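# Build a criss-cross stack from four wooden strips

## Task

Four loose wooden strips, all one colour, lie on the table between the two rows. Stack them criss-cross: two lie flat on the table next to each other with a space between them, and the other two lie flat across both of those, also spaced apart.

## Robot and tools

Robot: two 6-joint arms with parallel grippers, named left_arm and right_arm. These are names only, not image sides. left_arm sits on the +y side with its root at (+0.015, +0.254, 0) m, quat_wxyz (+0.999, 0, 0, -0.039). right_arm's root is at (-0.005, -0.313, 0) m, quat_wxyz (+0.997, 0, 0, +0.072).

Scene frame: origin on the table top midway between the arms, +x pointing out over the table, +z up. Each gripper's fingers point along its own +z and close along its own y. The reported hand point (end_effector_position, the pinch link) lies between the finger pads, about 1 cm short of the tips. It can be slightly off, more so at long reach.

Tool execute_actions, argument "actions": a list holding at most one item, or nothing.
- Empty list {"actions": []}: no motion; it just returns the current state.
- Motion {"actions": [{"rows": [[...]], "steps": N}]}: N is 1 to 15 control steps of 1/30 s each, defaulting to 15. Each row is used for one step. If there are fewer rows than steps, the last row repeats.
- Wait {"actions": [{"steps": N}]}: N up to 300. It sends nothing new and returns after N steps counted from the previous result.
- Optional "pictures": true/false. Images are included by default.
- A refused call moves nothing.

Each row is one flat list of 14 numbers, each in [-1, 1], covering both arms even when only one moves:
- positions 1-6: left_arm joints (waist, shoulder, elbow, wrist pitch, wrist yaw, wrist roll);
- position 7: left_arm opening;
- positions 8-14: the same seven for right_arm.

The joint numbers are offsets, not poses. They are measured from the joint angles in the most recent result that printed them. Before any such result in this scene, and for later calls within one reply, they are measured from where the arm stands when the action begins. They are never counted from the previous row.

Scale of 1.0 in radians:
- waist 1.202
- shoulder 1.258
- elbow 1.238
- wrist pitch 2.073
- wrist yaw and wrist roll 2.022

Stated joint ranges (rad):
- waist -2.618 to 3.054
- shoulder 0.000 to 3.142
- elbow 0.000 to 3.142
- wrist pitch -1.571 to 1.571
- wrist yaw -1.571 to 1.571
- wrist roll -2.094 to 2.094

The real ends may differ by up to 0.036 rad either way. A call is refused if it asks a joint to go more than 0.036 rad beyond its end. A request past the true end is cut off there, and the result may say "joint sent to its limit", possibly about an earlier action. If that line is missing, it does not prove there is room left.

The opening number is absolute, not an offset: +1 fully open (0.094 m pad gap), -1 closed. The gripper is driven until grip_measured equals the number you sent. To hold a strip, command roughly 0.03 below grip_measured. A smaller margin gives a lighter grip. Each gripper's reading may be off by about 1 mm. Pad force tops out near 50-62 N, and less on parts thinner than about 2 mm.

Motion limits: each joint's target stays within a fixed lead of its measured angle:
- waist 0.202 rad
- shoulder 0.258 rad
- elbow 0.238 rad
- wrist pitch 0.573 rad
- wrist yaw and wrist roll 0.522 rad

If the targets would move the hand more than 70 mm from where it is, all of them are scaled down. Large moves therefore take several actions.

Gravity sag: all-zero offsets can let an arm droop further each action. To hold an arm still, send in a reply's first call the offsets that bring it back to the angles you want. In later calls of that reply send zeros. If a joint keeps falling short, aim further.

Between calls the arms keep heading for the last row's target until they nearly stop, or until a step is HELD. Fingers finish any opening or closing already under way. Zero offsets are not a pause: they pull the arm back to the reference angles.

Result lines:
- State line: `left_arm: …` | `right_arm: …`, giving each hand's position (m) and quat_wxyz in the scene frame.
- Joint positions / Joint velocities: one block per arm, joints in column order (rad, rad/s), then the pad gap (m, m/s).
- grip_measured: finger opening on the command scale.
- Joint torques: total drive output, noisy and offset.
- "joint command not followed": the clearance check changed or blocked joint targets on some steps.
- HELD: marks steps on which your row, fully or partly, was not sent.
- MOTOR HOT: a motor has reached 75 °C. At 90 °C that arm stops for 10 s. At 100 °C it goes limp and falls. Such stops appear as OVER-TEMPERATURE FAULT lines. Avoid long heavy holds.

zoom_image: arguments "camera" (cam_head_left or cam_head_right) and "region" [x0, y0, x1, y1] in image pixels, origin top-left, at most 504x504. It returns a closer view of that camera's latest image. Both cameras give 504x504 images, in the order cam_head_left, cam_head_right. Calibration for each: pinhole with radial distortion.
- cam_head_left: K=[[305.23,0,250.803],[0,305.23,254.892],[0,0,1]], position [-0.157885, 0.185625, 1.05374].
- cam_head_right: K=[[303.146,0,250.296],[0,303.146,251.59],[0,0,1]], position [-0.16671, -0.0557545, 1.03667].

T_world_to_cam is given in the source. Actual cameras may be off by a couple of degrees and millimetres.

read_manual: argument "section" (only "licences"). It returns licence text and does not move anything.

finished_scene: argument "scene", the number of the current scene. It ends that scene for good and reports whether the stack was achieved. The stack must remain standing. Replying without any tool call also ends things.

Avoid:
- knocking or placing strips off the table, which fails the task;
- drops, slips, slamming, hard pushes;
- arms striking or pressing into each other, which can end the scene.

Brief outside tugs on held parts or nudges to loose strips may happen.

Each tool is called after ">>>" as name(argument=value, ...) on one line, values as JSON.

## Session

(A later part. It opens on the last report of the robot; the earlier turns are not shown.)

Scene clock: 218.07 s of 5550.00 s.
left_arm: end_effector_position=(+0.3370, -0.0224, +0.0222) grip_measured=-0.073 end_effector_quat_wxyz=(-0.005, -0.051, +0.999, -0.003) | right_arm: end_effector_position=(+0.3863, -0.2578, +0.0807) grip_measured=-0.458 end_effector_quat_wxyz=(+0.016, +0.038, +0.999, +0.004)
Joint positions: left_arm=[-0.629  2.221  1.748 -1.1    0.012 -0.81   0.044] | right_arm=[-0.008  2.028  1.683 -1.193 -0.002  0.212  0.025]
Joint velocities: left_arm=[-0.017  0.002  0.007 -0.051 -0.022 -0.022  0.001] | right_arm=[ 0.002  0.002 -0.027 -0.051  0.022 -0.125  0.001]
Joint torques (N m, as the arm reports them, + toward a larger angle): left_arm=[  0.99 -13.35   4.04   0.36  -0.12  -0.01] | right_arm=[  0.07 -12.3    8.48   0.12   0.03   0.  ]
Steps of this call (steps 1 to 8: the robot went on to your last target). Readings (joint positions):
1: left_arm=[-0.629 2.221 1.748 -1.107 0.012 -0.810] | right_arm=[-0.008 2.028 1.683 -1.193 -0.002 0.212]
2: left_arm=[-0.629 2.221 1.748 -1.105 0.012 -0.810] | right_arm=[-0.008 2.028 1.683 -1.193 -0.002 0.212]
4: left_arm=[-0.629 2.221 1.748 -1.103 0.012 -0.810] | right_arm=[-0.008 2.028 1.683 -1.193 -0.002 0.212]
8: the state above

>>> execute_actions(actions=[{"rows":[[0,0,0.005,0,0,0,-0.15,-0.02,0,0.01,0,0,0,-0.49],[0,0,0.005,0,0,0,-0.22,-0.04,0,0.01,0,0,0,-0.49],[0,0,0.005,0,0,0,-0.28,-0.06,0,0.01,0,0,0,-0.49],[0,0,0.005,0,0,0,-0.33,-0.08,0,0.01,0,0,0,-0.49],[0,0,0.005,0,0,0,-0.37,-0.1,0,0.01,0,0,0,-0.49],[0,0,0.005,0,0,0,-0.41,-0.12,0,0.01,0,0,0,-0.49],[0,0,0.005,0,0,0,-0.44,-0.12,0,0.01,0,0,0,-0.49],[0,0,0.005,0,0,0,-0.47,-0.12,0,0.01,0,0,0,-0.49]],"steps":12}], pictures=false)

>>> execute_actions(actions=[{"rows":[[0,0,0.03,-0.01,0,0,-0.47,0,0,0.01,0,0,0,-0.49],[0,0,0.05,-0.022,0,0,-0.47,0,0,0.01,0,0,0,-0.49],[0,0,0.07,-0.035,0,0,-0.47,0,0,0.01,0,0,0,-0.49],[0,0,0.09,-0.048,0,0,-0.47,0,0,0.01,0,0,0,-0.49],[0,0,0.11,-0.06,0,0,-0.47,0,0,0.01,0,0,0,-0.49],[0,0.005,0.13,-0.07,0,0,-0.47,0,0,0.01,0,0,0,-0.49],[0.01,0.01,0.15,-0.08,0,0,-0.47,0,0,0.01,0,0,0,-0.49],[0.02,0.018,0.17,-0.088,0,0.05,-0.47,0,0,0.01,0,0,0,-0.49],[0.03,0.026,0.19,-0.094,0,0.1,-0.47,0,0,0.01,0,0,0,-0.49],[0.04,0.033,0.205,-0.098,0,0.16,-0.47,0,0,0.01,0,0,0,-0.49],[0.05,0.04,0.219,-0.098,0,0.24,-0.47,0,0,0.01,0,0,0,-0.49],[0.05,0.04,0.219,-0.098,0,0.34,-0.47,0,0,0.01,0,0,0,-0.49],[0.05,0.04,0.219,-0.098,0,0.45,-0.47,0,0,0.01,0,0,0,-0.49],[0.05,0.04,0.219,-0.098,0,0.6,-0.47,0,0,0.01,0,0,0,-0.49],[0.05,0.04,0.219,-0.098,0,0.924,-0.47,0,0,0.01,0,0,0,-0.49]],"steps":15}], pictures=false)

>>> execute_actions(actions=[{"steps":33}])

>>> zoom_image(camera="cam_head_right", region=[240, 230, 370, 340])

Scene clock: 246.53 s of 5550.00 s.
left_arm: end_effector_position=(+0.3373, -0.0226, +0.0222) grip_measured=-0.439 end_effector_quat_wxyz=(-0.004, -0.051, +0.999, -0.004) | right_arm: end_effector_position=(+0.3900, -0.3228, +0.0807) grip_measured=-0.458 end_effector_quat_wxyz=(+0.016, +0.119, +0.993, -0.000)
Joint positions: left_arm=[-0.629  2.221  1.748 -1.099  0.012 -0.81   0.026] | right_arm=[-0.171  2.028  1.683 -1.193  0.003  0.212  0.025]
Joint velocities: left_arm=[ 0.007  0.002  0.002  0.007  0.095  0.037 -0.   ] | right_arm=[ 0.002  0.007  0.012 -0.022 -0.007 -0.051  0.001]
Joint torques (N m, as the arm reports them, + toward a larger angle): left_arm=[ -0.04 -13.73   5.9    0.25  -0.02   0.03] | right_arm=[  1.52 -12.25   8.49   0.11   0.     0.03]
Steps of this call (steps 1 to 15: the robot went on to your last target; steps 16 to 90: nothing new was sent; then 25.07 s passed at rest; steps 91 to 102: all 12 steps of this action). Readings (joint positions):
91: left_arm=[-0.629 2.221 1.748 -1.099 0.012 -0.810] | right_arm=[-0.010 2.028 1.683 -1.193 -0.003 0.212]
92: left_arm=[-0.629 2.221 1.748 -1.099 0.012 -0.810] | right_arm=[-0.014 2.028 1.683 -1.193 -0.004 0.212]
94: left_arm=[-0.629 2.221 1.748 -1.099 0.012 -0.810] | right_arm=[-0.039 2.028 1.683 -1.193 -0.008 0.212]
98: left_arm=[-0.629 2.221 1.748 -1.099 0.012 -0.810] | right_arm=[-0.134 2.028 1.683 -1.193 -0.007 0.212]
102: the state above

Scene clock: 247.03 s of 5550.00 s.
left_arm: end_effector_position=(+0.3730, -0.0222, +0.0732) grip_measured=-0.439 end_effector_quat_wxyz=(+0.023, +0.203, +0.979, -0.019) | right_arm: end_effector_position=(+0.3900, -0.3224, +0.0807) grip_measured=-0.458 end_effector_quat_wxyz=(+0.016, +0.118, +0.993, +0.000)
Joint positions: left_arm=[-0.576  2.25   1.998 -1.261  0.014 -0.245  0.026] | right_arm=[-0.17   2.028  1.683 -1.193  0.003  0.212  0.025]
Joint velocities: left_arm=[ 0.198  0.081  0.002 -0.154 -0.022  2.835  0.   ] | right_arm=[-0.012  0.007 -0.007  0.037  0.037  0.022  0.   ]
Joint torques (N m, as the arm reports them, + toward a larger angle): left_arm=[ -0.48 -12.68   7.29   0.2   -0.03   0.05] | right_arm=[ -0.09 -12.31   8.58   0.11   0.02  -0.01]
Steps of this call (steps 1 to 15: all 15 steps of this action). Readings (joint positions):
1: left_arm=[-0.629 2.221 1.748 -1.100 0.012 -0.810] | right_arm=[-0.170 2.028 1.683 -1.193 0.003 0.212]
2: left_arm=[-0.629 2.222 1.754 -1.108 0.012 -0.810] | right_arm=[-0.170 2.028 1.683 -1.193 0.003 0.212]
4: left_arm=[-0.629 2.227 1.785 -1.138 0.012 -0.810] | right_arm=[-0.170 2.028 1.683 -1.193 0.003 0.212]
8: left_arm=[-0.628 2.231 1.886 -1.205 0.012 -0.795] | right_arm=[-0.170 2.028 1.683 -1.193 0.003 0.212]
15: the state above

Scene clock: 248.13 s of 5550.00 s.
left_arm: end_effector_position=(+0.3686, -0.0137, +0.0643) grip_measured=-0.439 end_effector_quat_wxyz=(+0.005, +0.749, +0.662, -0.006) | right_arm: end_effector_position=(+0.3900, -0.3224, +0.0807) grip_measured=-0.458 end_effector_quat_wxyz=(+0.016, +0.118, +0.993, +0.000)
Joint positions: left_arm=[-0.567  2.27   1.998 -1.292  0.013  1.049  0.026] | right_arm=[-0.17   2.028  1.683 -1.193  0.003  0.212  0.025]
Joint velocities: left_arm=[ 0.007 -0.007 -0.012 -0.051  0.022  0.051 -0.   ] | right_arm=[ 0.002  0.012 -0.007 -0.051 -0.022  0.037 -0.   ]
Joint torques (N m, as the arm reports them, + toward a larger angle): left_arm=[ -0.14 -14.19   7.17   0.17  -0.04   0.1 ] | right_arm=[ -0.01 -12.2    8.56   0.13   0.04   0.02]
Steps of this call (steps 1 to 33: the robot went on to your last target). Readings (joint positions):
1: left_arm=[-0.571 2.253 1.998 -1.267 0.014 -0.145] | right_arm=[-0.170 2.028 1.683 -1.193 0.003 0.212]
2: left_arm=[-0.568 2.257 1.998 -1.272 0.014 -0.045] | right_arm=[-0.170 2.028 1.683 -1.193 0.003 0.212]
4: left_arm=[-0.567 2.264 1.998 -1.281 0.013 0.155] | right_arm=[-0.170 2.028 1.683 -1.193 0.003 0.212]
8: left_arm=[-0.567 2.270 1.998 -1.289 0.013 0.555] | right_arm=[-0.170 2.028 1.683 -1.193 0.003 0.212]
33: the state above

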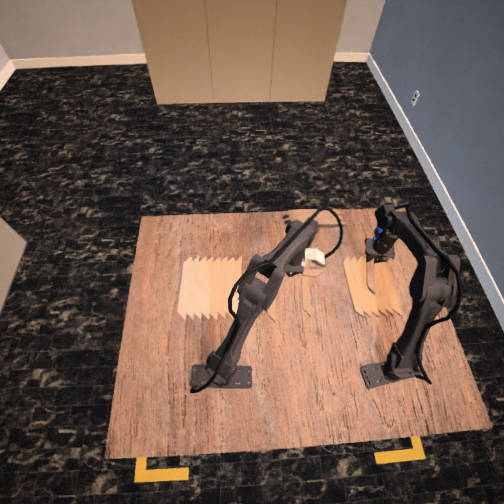

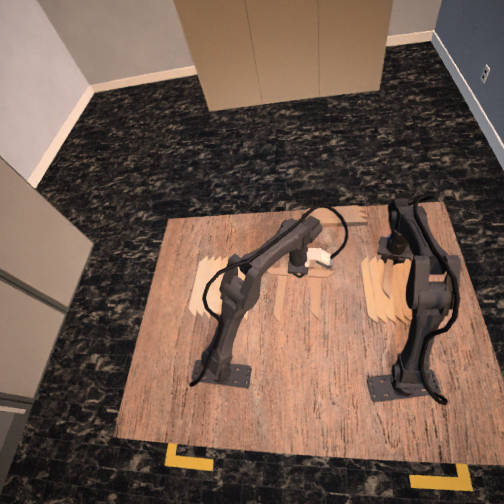

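Region (240, 230, 370, 340) of cam_head_right's 504x504 image, scaled by 3.877, with more detail than that image has; it fills the top 426 rows of this view, and the rest is white.

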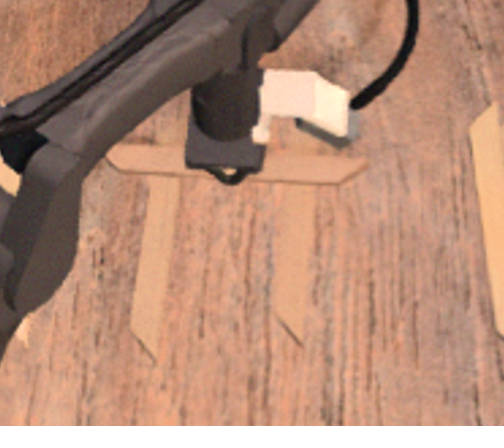

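>>> execute_actions(actions=[{"rows":[[0,0.003,-0.018,0.01,0,0,-0.47,0,0,0.01,0,0,0,-0.49],[0,0.005,-0.03,0.019,0,0,-0.47,0,0,0.01,0,0,0,-0.49],[0,0.007,-0.042,0.028,0,0,-0.47,0,0,0.01,0,0,0,-0.49],[0,0.009,-0.053,0.036,0,0,-0.47,0,0,0.01,0,0,0,-0.49],[0,0.011,-0.063,0.043,0,0,-0.47,0,0,0.01,0,0,0,-0.49],[0,0.012,-0.071,0.048,0,0,-0.47,0,0,0.01,0,0,0,-0.49],[0,0.012,-0.078,0.052,0,0,-0.47,0,0,0.01,0,0,0,-0.49],[0,0.012,-0.084,0.052,0,0,-0.47,0,0,0.01,0,0,0,-0.49],[0,0.012,-0.089,0.052,0,0,-0.47,0,0,0.01,0,0,0,-0.49],[0,0.012,-0.093,0.052,0,0,-0.47,0,0,0.01,0,0,0,-0.49],[0,0.012,-0.097,0.052,0,0,-0.47,0,0,0.01,0,0,0,-0.49]],"steps":15}], pictures=false)

Scene clock: 258.53 s of 5550.00 s.
left_arm: end_effector_position=(+0.3654, -0.0110, +0.0358) grip_measured=-0.439 end_effector_quat_wxyz=(-0.003, +0.750, +0.662, -0.007) | right_arm: end_effector_position=(+0.3900, -0.3224, +0.0807) grip_measured=-0.458 end_effector_quat_wxyz=(+0.016, +0.118, +0.993, +0.000)
Joint positions: left_arm=[-0.567  2.28   1.901 -1.201  0.012  1.051  0.026] | right_arm=[-0.17   2.028  1.683 -1.193  0.003  0.212  0.025]
Joint velocities: left_arm=[-0.002 -0.012 -0.007  0.022 -0.022 -0.037 -0.   ] | right_arm=[-0.002  0.002 -0.012 -0.051 -0.007 -0.007  0.001]
Joint torques (N m, as the arm reports them, + toward a larger angle): left_arm=[ -0.07 -13.85   3.7    0.4    0.     0.  ] | right_arm=[  0.03 -12.18   8.55   0.11   0.02   0.  ]
Steps of this call (steps 1 to 15: the robot went on to your last target; steps 16 to 90: nothing new was sent; then 6.90 s passed at rest; steps 91 to 105: all 15 steps of this action). Readings (joint positions):
91: left_arm=[-0.567 2.270 1.998 -1.290 0.013 1.051] | right_arm=[-0.170 2.028 1.683 -1.193 0.003 0.212]
92: left_arm=[-0.567 2.270 1.994 -1.284 0.013 1.051] | right_arm=[-0.170 2.028 1.683 -1.193 0.003 0.212]
94: left_arm=[-0.567 2.270 1.976 -1.262 0.013 1.051] | right_arm=[-0.170 2.028 1.683 -1.193 0.003 0.212]
98: left_arm=[-0.567 2.276 1.924 -1.222 0.013 1.051] | right_arm=[-0.170 2.028 1.683 -1.193 0.003 0.212]
105: the state above

>>> execute_actions(actions=[{"rows":[[0,0,-0.01,0,0,0,-0.42,0,0,0.01,0,0,0,-0.49],[0,0,-0.01,0,0,0,-0.34,0,0,0.01,0,0,0,-0.49],[0,0,0,0,0,0,-0.22,0,0,0.01,0,0,0,-0.49],[0,0,0,0,0,0,-0.1,0,0,0.01,0,0,0,-0.49],[0,0,0,0,0,0,-0.1,0,0,0.01,0,0,0,-0.49],[0,0,0.04,-0.015,0,0,-0.1,0,0,0.01,0,0,0,-0.49],[0,0,0.07,-0.035,0,0,-0.1,0,0,0.01,0,0,0,-0.49],[0,0,0.1,-0.055,0,0,-0.1,0,0,0.01,0,0,0,-0.49],[0,-0.03,0.12,-0.07,0,0,-0.1,0,0,0.01,0,0,0,-0.49],[0,-0.07,0.12,-0.09,0,0,-0.1,0,0,0.01,0,0,0,-0.49],[0,-0.12,0.1,-0.1,0,0,-0.1,0,0,0.01,0,0,0,-0.49],[0,-0.18,0.05,-0.1,0,0,-0.1,0,0,0.01,0,0,0,-0.49],[0.1,-0.27,-0.05,-0.1,0,0,-0.1,0,0,0.01,0,0,0,-0.49],[0.25,-0.4,-0.2,-0.05,0,0,-0.1,0,0,0.01,0,0,0,-0.49],[0.8,-0.75,-0.5,0,0,-0.5,-0.1,0,0,0.01,0,0,0,-0.49]],"steps":15}], pictures=false)

>>> execute_actions(actions=[{"steps":22}], pictures=false)

>>> execute_actions(actions=[{"rows":[[0,0,0.01,0,0,0,-0.1,0.03,0,0.03,-0.005,0,-0.03,-0.49],[0,0,0.01,0,0,0,-0.1,0.07,0.005,0.045,-0.01,0,-0.06,-0.49],[0,0,0.01,0,0,0,-0.1,0.12,0.013,0.06,-0.014,0,-0.09,-0.49],[0,0,0.01,0,0,0,-0.1,0.17,0.022,0.075,-0.018,0,-0.12,-0.49],[0,0,0.01,0,0,0,-0.1,0.22,0.032,0.09,-0.022,0,-0.15,-0.49],[0,0,0.01,0,0,0,-0.1,0.27,0.042,0.105,-0.026,0,-0.18,-0.49],[0,0,0.01,0,0,0,-0.1,0.32,0.052,0.12,-0.03,0,-0.21,-0.49],[0,0,0.01,0,0,0,-0.1,0.37,0.062,0.135,-0.034,0,-0.24,-0.49],[0,0,0.01,0,0,0,-0.1,0.42,0.072,0.15,-0.038,0,-0.27,-0.49],[0,0,0.01,0,0,0,-0.1,0.47,0.082,0.165,-0.041,0,-0.3,-0.49],[0,0,0.01,0,0,0,-0.1,0.52,0.092,0.18,-0.041,0,-0.33,-0.49],[0,0,0.01,0,0,0,-0.1,0.57,0.102,0.194,-0.041,0,-0.36,-0.49],[0,0,0.01,0,0,0,-0.1,0.62,0.112,0.194,-0.041,0,-0.39,-0.49],[0,0,0.01,0,0,0,-0.1,0.66,0.124,0.194,-0.041,0,-0.418,-0.49],[0,0,0.01,0,0,0,-0.1,0.698,0.135,0.194,-0.041,0,-0.418,-0.49]],"steps":15}], pictures=false)

>>> execute_actions(actions=[{"steps":25}])

>>> zoom_image(camera="cam_head_left", region=[230, 230, 360, 340])

Scene clock: 287.23 s of 5550.00 s.
left_arm: end_effector_position=(+0.3589, +0.0163, +0.1221) grip_measured=-0.103 end_effector_quat_wxyz=(+0.055, +0.713, +0.699, +0.000) | right_arm: end_effector_position=(+0.3900, -0.3224, +0.0807) grip_measured=-0.458 end_effector_quat_wxyz=(+0.016, +0.118, +0.993, +0.000)
Joint positions: left_arm=[-0.52   2.041  1.861 -1.283  0.021  0.992  0.042] | right_arm=[-0.17   2.028  1.683 -1.193  0.003  0.212  0.025]
Joint velocities: left_arm=[ 0.911 -1.922 -1.585  0.418  0.007 -2.015 -0.001] | right_arm=[-0.002 -0.002  0.002 -0.007 -0.066 -0.051  0.001]
Joint torques (N m, as the arm reports them, + toward a larger angle): left_arm=[  5.39 -12.24   4.58   0.34  -0.17  -0.02] | right_arm=[  0.   -12.3    8.53   0.11   0.03   0.02]
Steps of this call (steps 1 to 15: the robot went on to your last target; steps 16 to 90: nothing new was sent; then 25.20 s passed at rest; steps 91 to 105: all 15 steps of this action). Readings (joint positions):
91: left_arm=[-0.567 2.280 1.901 -1.201 0.012 1.051] | right_arm=[-0.170 2.028 1.683 -1.193 0.003 0.212]
92: left_arm=[-0.567 2.280 1.901 -1.201 0.012 1.051] | right_arm=[-0.170 2.028 1.683 -1.193 0.003 0.212]
94: left_arm=[-0.567 2.280 1.901 -1.201 0.012 1.051] | right_arm=[-0.170 2.028 1.683 -1.193 0.003 0.212]
98: left_arm=[-0.567 2.286 1.941 -1.238 0.012 1.051] | right_arm=[-0.170 2.028 1.683 -1.193 0.003 0.212]
105: the state above

Scene clock: 287.97 s of 5550.00 s.
left_arm: end_effector_position=(+0.2860, +0.3457, +0.1916) grip_measured=-0.103 end_effector_quat_wxyz=(+0.163, -0.128, +0.978, +0.032) | right_arm: end_effector_position=(+0.3900, -0.3224, +0.0807) grip_measured=-0.458 end_effector_quat_wxyz=(+0.016, +0.118, +0.993, +0.000)
Joint positions: left_arm=[ 0.401  1.333  1.297 -1.201  0.     0.062  0.042] | right_arm=[-0.17   2.028  1.683 -1.193  0.003  0.212  0.025]
Joint velocities: left_arm=[-0.007 -0.002 -0.017 -0.051  0.022 -0.051  0.   ] | right_arm=[-0.017 -0.002  0.007 -0.037 -0.007 -0.066 -0.002]
Joint torques (N m, as the arm reports them, + toward a larger angle): left_arm=[-0.6  -5.24  4.97  0.94  0.07 -0.05] | right_arm=[  0.04 -12.3    8.59   0.11   0.04   0.02]
Steps of this call (steps 1 to 22: the robot went on to your last target). Readings (joint positions):
1: left_arm=[-0.483 1.973 1.805 -1.267 0.022 0.922] | right_arm=[-0.170 2.028 1.683 -1.193 0.003 0.212]
2: left_arm=[-0.437 1.905 1.749 -1.252 0.022 0.850] | right_arm=[-0.170 2.028 1.683 -1.193 0.003 0.212]
4: left_arm=[-0.327 1.768 1.633 -1.225 0.020 0.703] | right_arm=[-0.170 2.028 1.683 -1.193 0.003 0.212]
8: left_arm=[-0.070 1.487 1.397 -1.196 0.012 0.400] | right_arm=[-0.170 2.028 1.683 -1.193 0.003 0.212]
22: the state above

Scene clock: 288.47 s of 5550.00 s.
left_arm: end_effector_position=(+0.2860, +0.3457, +0.1916) grip_measured=-0.103 end_effector_quat_wxyz=(+0.163, -0.128, +0.978, +0.032) | right_arm: end_effector_position=(+0.3465, -0.0459, +0.0905) grip_measured=-0.458 end_effector_quat_wxyz=(+0.052, -0.492, +0.869, +0.000)
Joint positions: left_arm=[ 0.401  1.333  1.297 -1.201  0.     0.061  0.042] | right_arm=[ 0.508  2.146  1.896 -1.217  0.014 -0.378  0.025]
Joint velocities: left_arm=[-0.002 -0.007 -0.012  0.051  0.037  0.007 -0.   ] | right_arm=[ 1.614  0.305  0.164 -0.007 -0.007 -1.179  0.001]
Joint torques (N m, as the arm reports them, + toward a larger angle): left_arm=[-0.04 -5.59  7.    0.94 -0.03  0.04] | right_arm=[  0.15 -12.07   8.52  -0.16  -0.04  -0.04]
Steps of this call (steps 1 to 15: all 15 steps of this action). Readings (joint positions):
1: left_arm=[0.401 1.333 1.297 -1.201 0.000 0.061] | right_arm=[-0.167 2.028 1.685 -1.194 0.003 0.203]
2: left_arm=[0.401 1.333 1.297 -1.201 0.000 0.061] | right_arm=[-0.159 2.028 1.691 -1.198 0.007 0.185]
4: left_arm=[0.401 1.333 1.297 -1.201 0.000 0.061] | right_arm=[-0.108 2.033 1.719 -1.210 0.019 0.125]
8: left_arm=[0.401 1.333 1.297 -1.201 0.000 0.061] | right_arm=[0.097 2.060 1.793 -1.213 0.021 -0.031]
15: the state above

Scene clock: 289.30 s of 5550.00 s.
left_arm: end_effector_position=(+0.2860, +0.3457, +0.1916) grip_measured=-0.103 end_effector_quat_wxyz=(+0.163, -0.128, +0.978, +0.032) | right_arm: end_effector_position=(+0.2916, -0.0021, +0.0701) grip_measured=-0.458 end_effector_quat_wxyz=(+0.006, -0.657, +0.754, -0.001)
Joint positions: left_arm=[ 0.401  1.333  1.297 -1.201  0.     0.061  0.042] | right_arm=[ 0.663  2.199  1.904 -1.264  0.003 -0.625  0.025]
Joint velocities: left_arm=[ 0.007  0.002  0.022  0.051 -0.007 -0.007  0.001] | right_arm=[-0.007  0.002 -0.007  0.037 -0.007 -0.051  0.   ]
Joint torques (N m, as the arm reports them, + toward a larger angle): left_arm=[-0.04 -5.59  6.98  0.94 -0.03  0.03] | right_arm=[  0.51 -13.88   9.    -0.02   0.03  -0.09]
Steps of this call (steps 1 to 25: the robot went on to your last target). Readings (joint positions):
1: left_arm=[0.401 1.333 1.297 -1.201 0.000 0.061] | right_arm=[0.567 2.159 1.901 -1.218 0.013 -0.425]
2: left_arm=[0.401 1.333 1.297 -1.201 0.000 0.061] | right_arm=[0.620 2.170 1.904 -1.220 0.009 -0.466]
4: left_arm=[0.401 1.333 1.297 -1.201 0.000 0.061] | right_arm=[0.699 2.189 1.904 -1.227 -0.005 -0.525]
8: left_arm=[0.401 1.333 1.297 -1.201 0.000 0.061] | right_arm=[0.719 2.199 1.904 -1.252 -0.016 -0.587]
25: the state above

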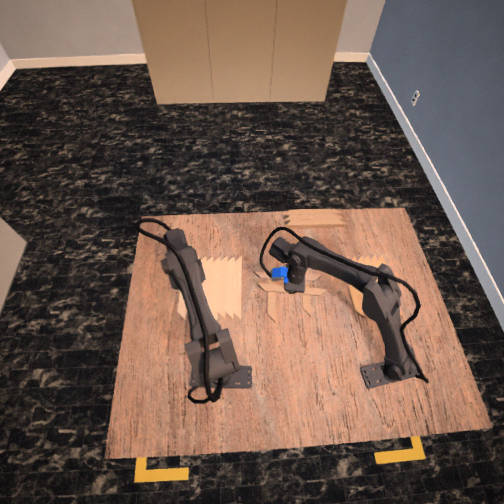

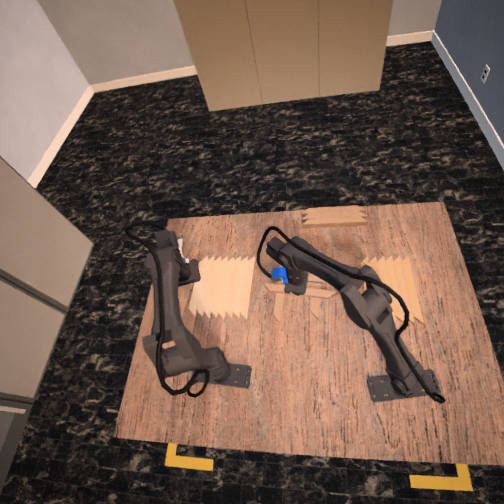

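Region (230, 230, 360, 340) of cam_head_left's 504x504 image, scaled by 3.877, with more detail than that image has; it fills the top 426 rows of this view, and the rest is white.

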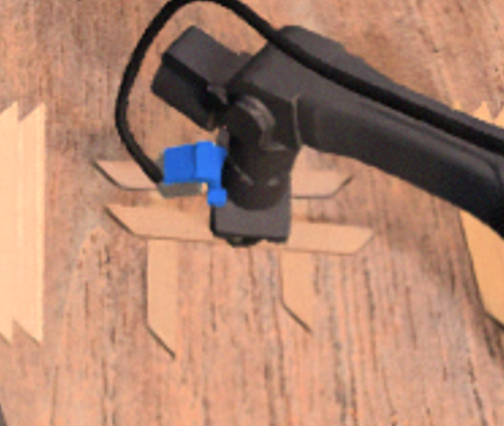

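>>> execute_actions(actions=[{"rows":[[0,0,0.01,0,0,0,-0.1,0,0.004,-0.018,0.01,0,0,-0.49],[0,0,0.01,0,0,0,-0.1,0,0.007,-0.031,0.019,0,0,-0.49],[0,0,0.01,0,0,0,-0.1,0,0.01,-0.044,0.028,0,0,-0.49],[0,0,0.01,0,0,0,-0.1,0,0.013,-0.056,0.036,0,0,-0.49],[0,0,0.01,0,0,0,-0.1,0,0.016,-0.067,0.043,0,0,-0.49],[0,0,0.01,0,0,0,-0.1,0,0.018,-0.076,0.049,0,0,-0.49],[0,0,0.01,0,0,0,-0.1,0,0.02,-0.084,0.054,0,0,-0.49],[0,0,0.01,0,0,0,-0.1,0,0.02,-0.09,0.054,0,0,-0.49],[0,0,0.01,0,0,0,-0.1,0,0.02,-0.095,0.054,0,0,-0.49],[0,0,0.01,0,0,0,-0.1,0,0.02,-0.1,0.054,0,0,-0.49],[0,0,0.01,0,0,0,-0.1,0,0.02,-0.105,0.054,0,0,-0.49]],"steps":15}], pictures=false)

Scene clock: 300.50 s of 5550.00 s.
left_arm: end_effector_position=(+0.2860, +0.3457, +0.1916) grip_measured=-0.103 end_effector_quat_wxyz=(+0.163, -0.128, +0.978, +0.032) | right_arm: end_effector_position=(+0.2850, -0.0094, +0.0367) grip_measured=-0.458 end_effector_quat_wxyz=(-0.012, -0.657, +0.754, -0.003)
Joint positions: left_arm=[ 0.401  1.333  1.297 -1.201  0.     0.061  0.042] | right_arm=[ 0.663  2.211  1.791 -1.174  0.005 -0.626  0.025]
Joint velocities: left_arm=[-0.002 -0.012  0.012 -0.007  0.095 -0.066  0.   ] | right_arm=[-0.007 -0.012  0.007  0.051 -0.022 -0.037 -0.   ]
Joint torques (N m, as the arm reports them, + toward a larger angle): left_arm=[-0.05 -5.61  7.    0.94 -0.02  0.03] | right_arm=[  0.03 -12.74   5.99   0.2    0.02   0.  ]
Steps of this call (steps 1 to 15: the robot went on to your last target; steps 16 to 90: nothing new was sent; then 7.70 s passed at rest; steps 91 to 105: all 15 steps of this action). Readings (joint positions):
91: left_arm=[0.401 1.333 1.297 -1.201 0.000 0.061] | right_arm=[0.663 2.199 1.902 -1.262 0.003 -0.626]
92: left_arm=[0.401 1.333 1.297 -1.201 0.000 0.061] | right_arm=[0.663 2.199 1.897 -1.257 0.003 -0.626]
94: left_arm=[0.401 1.333 1.297 -1.201 0.000 0.061] | right_arm=[0.663 2.199 1.876 -1.236 0.003 -0.626]
98: left_arm=[0.401 1.333 1.297 -1.201 0.000 0.061] | right_arm=[0.663 2.202 1.820 -1.197 0.003 -0.626]
105: the state above

>>> execute_actions(actions=[{"rows":[[0,0,0.01,0,0,0,-0.1,0,0,-0.02,0,0,0,-0.49],[0,0,0.01,0,0,0,-0.1,0,0,-0.02,0,0,0,-0.49],[0,0,0.01,0,0,0,-0.1,0,0,-0.02,0,0,0,-0.43],[0,0,0.01,0,0,0,-0.1,0,0,-0.01,0,0,0,-0.35],[0,0,0.01,0,0,0,-0.1,0,0,0,0,0,0,-0.24],[0,0,0.01,0,0,0,-0.1,0,0,0,0,0,0,-0.12],[0,0,0.01,0,0,0,-0.1,0,0,0,0,0,0,-0.12],[0,0,0.01,0,0,0,-0.1,0,0,0.04,-0.015,0,0,-0.12],[0,0,0.01,0,0,0,-0.1,0,0,0.07,-0.035,0,0,-0.12],[0,0,0.01,0,0,0,-0.1,0,-0.01,0.1,-0.055,0,0,-0.12],[0,0,0.01,0,0,0,-0.1,0,-0.04,0.12,-0.075,0,0,-0.12],[0,0,0.01,0,0,0,-0.1,0,-0.08,0.12,-0.09,0,0,-0.12],[0,0,0.01,0,0,0,-0.1,0,-0.13,0.1,-0.1,0,0,-0.12],[0,0,0.01,0,0,0,-0.1,-0.05,-0.2,0.04,-0.1,0,0,-0.12],[0,0,0.01,0,0,0,-0.1,-0.7,-0.6,-0.35,-0.05,0,0,-0.12]],"steps":15}], pictures=false)

>>> execute_actions(actions=[{"steps":25}])

>>> zoom_image(camera="cam_head_left", region=[230, 230, 360, 340])

Scene clock: 310.00 s of 5550.00 s.
left_arm: end_effector_position=(+0.2860, +0.3457, +0.1916) grip_measured=-0.103 end_effector_quat_wxyz=(+0.163, -0.128, +0.978, +0.032) | right_arm: end_effector_position=(+0.2892, -0.0135, +0.0974) grip_measured=-0.123 end_effector_quat_wxyz=(+0.033, -0.650, +0.759, +0.004)
Joint positions: left_arm=[ 0.401  1.333  1.297 -1.201  0.     0.061  0.042] | right_arm=[ 0.646  2.091  1.841 -1.255 -0.002 -0.626  0.041]
Joint velocities: left_arm=[ 0.002  0.007 -0.017 -0.037  0.022 -0.066 -0.   ] | right_arm=[-0.442 -1.785 -1.385  0.403 -0.154  0.007  0.   ]
Joint torques (N m, as the arm reports them, + toward a larger angle): left_arm=[-0.05 -5.59  7.    0.94 -0.03  0.03] | right_arm=[ -7.85 -13.79   4.68  -0.61   0.37   0.01]
Steps of this call (steps 1 to 15: the robot went on to your last target; steps 16 to 90: nothing new was sent; then 6.00 s passed at rest; steps 91 to 105: all 15 steps of this action). Readings (joint positions):
91: left_arm=[0.401 1.333 1.297 -1.201 0.000 0.061] | right_arm=[0.663 2.211 1.791 -1.173 0.004 -0.626]
92: left_arm=[0.401 1.333 1.297 -1.201 0.000 0.061] | right_arm=[0.663 2.211 1.791 -1.173 0.004 -0.626]
94: left_arm=[0.401 1.333 1.297 -1.201 0.000 0.061] | right_arm=[0.663 2.211 1.791 -1.173 0.004 -0.626]
98: left_arm=[0.401 1.333 1.297 -1.201 0.000 0.061] | right_arm=[0.663 2.211 1.797 -1.178 0.004 -0.626]
105: the state above

Scene clock: 310.83 s of 5550.00 s.
left_arm: end_effector_position=(+0.2860, +0.3457, +0.1916) grip_measured=-0.103 end_effector_quat_wxyz=(+0.163, -0.128, +0.978, +0.032) | right_arm: end_effector_position=(+0.2875, -0.3269, +0.1770) grip_measured=-0.123 end_effector_quat_wxyz=(+0.101, -0.286, +0.952, -0.043)
Joint positions: left_arm=[ 0.401  1.333  1.297 -1.201  0.     0.061  0.042] | right_arm=[-0.186  1.456  1.37  -1.265  0.016 -0.626  0.041]
Joint velocities: left_arm=[-0.012 -0.022 -0.012  0.022 -0.066 -0.037  0.001] | right_arm=[-0.002 -0.027  0.007 -0.007 -0.007 -0.022  0.002]
Joint torques (N m, as the arm reports them, + toward a larger angle): left_arm=[-0.04 -5.59  6.98  0.94 -0.03  0.03] | right_arm=[ 0.71 -6.45  6.67  0.34 -0.07  0.01]
Steps of this call (steps 1 to 25: the robot went on to your last target). Readings (joint positions):
1: left_arm=[0.401 1.333 1.297 -1.201 0.000 0.061] | right_arm=[0.623 2.029 1.791 -1.247 -0.007 -0.626]
2: left_arm=[0.401 1.333 1.297 -1.201 0.000 0.061] | right_arm=[0.587 1.966 1.740 -1.245 -0.008 -0.626]
4: left_arm=[0.401 1.333 1.297 -1.201 0.000 0.061] | right_arm=[0.493 1.842 1.632 -1.242 -0.007 -0.626]
8: left_arm=[0.401 1.333 1.297 -1.201 0.000 0.061] | right_arm=[0.252 1.593 1.432 -1.246 0.000 -0.626]
25: the state above

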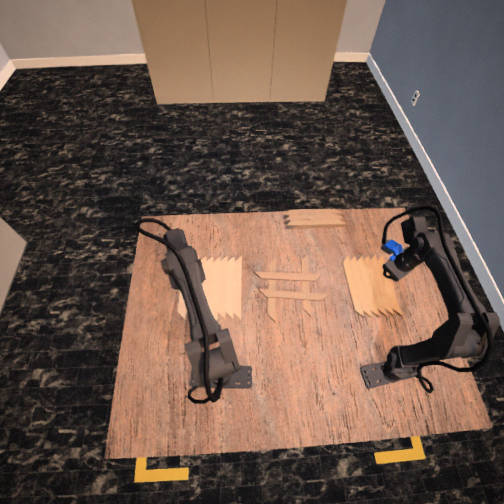

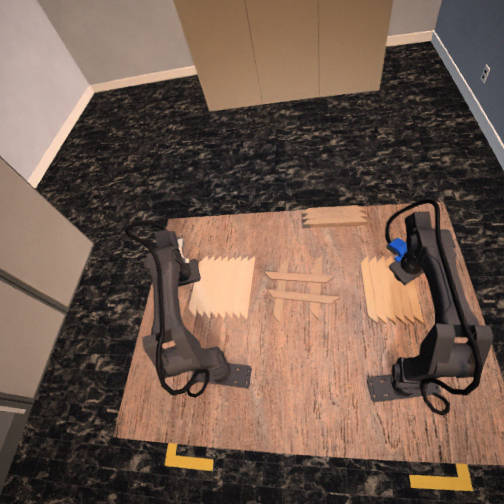

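Region (230, 230, 360, 340) of cam_head_left's 504x504 image, scaled by 3.877, with more detail than that image has; it fills the top 426 rows of this view, and the rest is white.

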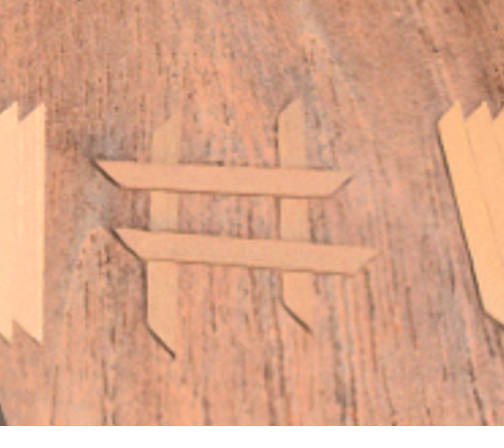

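>>> finished_scene(scene=2)

The scene is finished: the task was done.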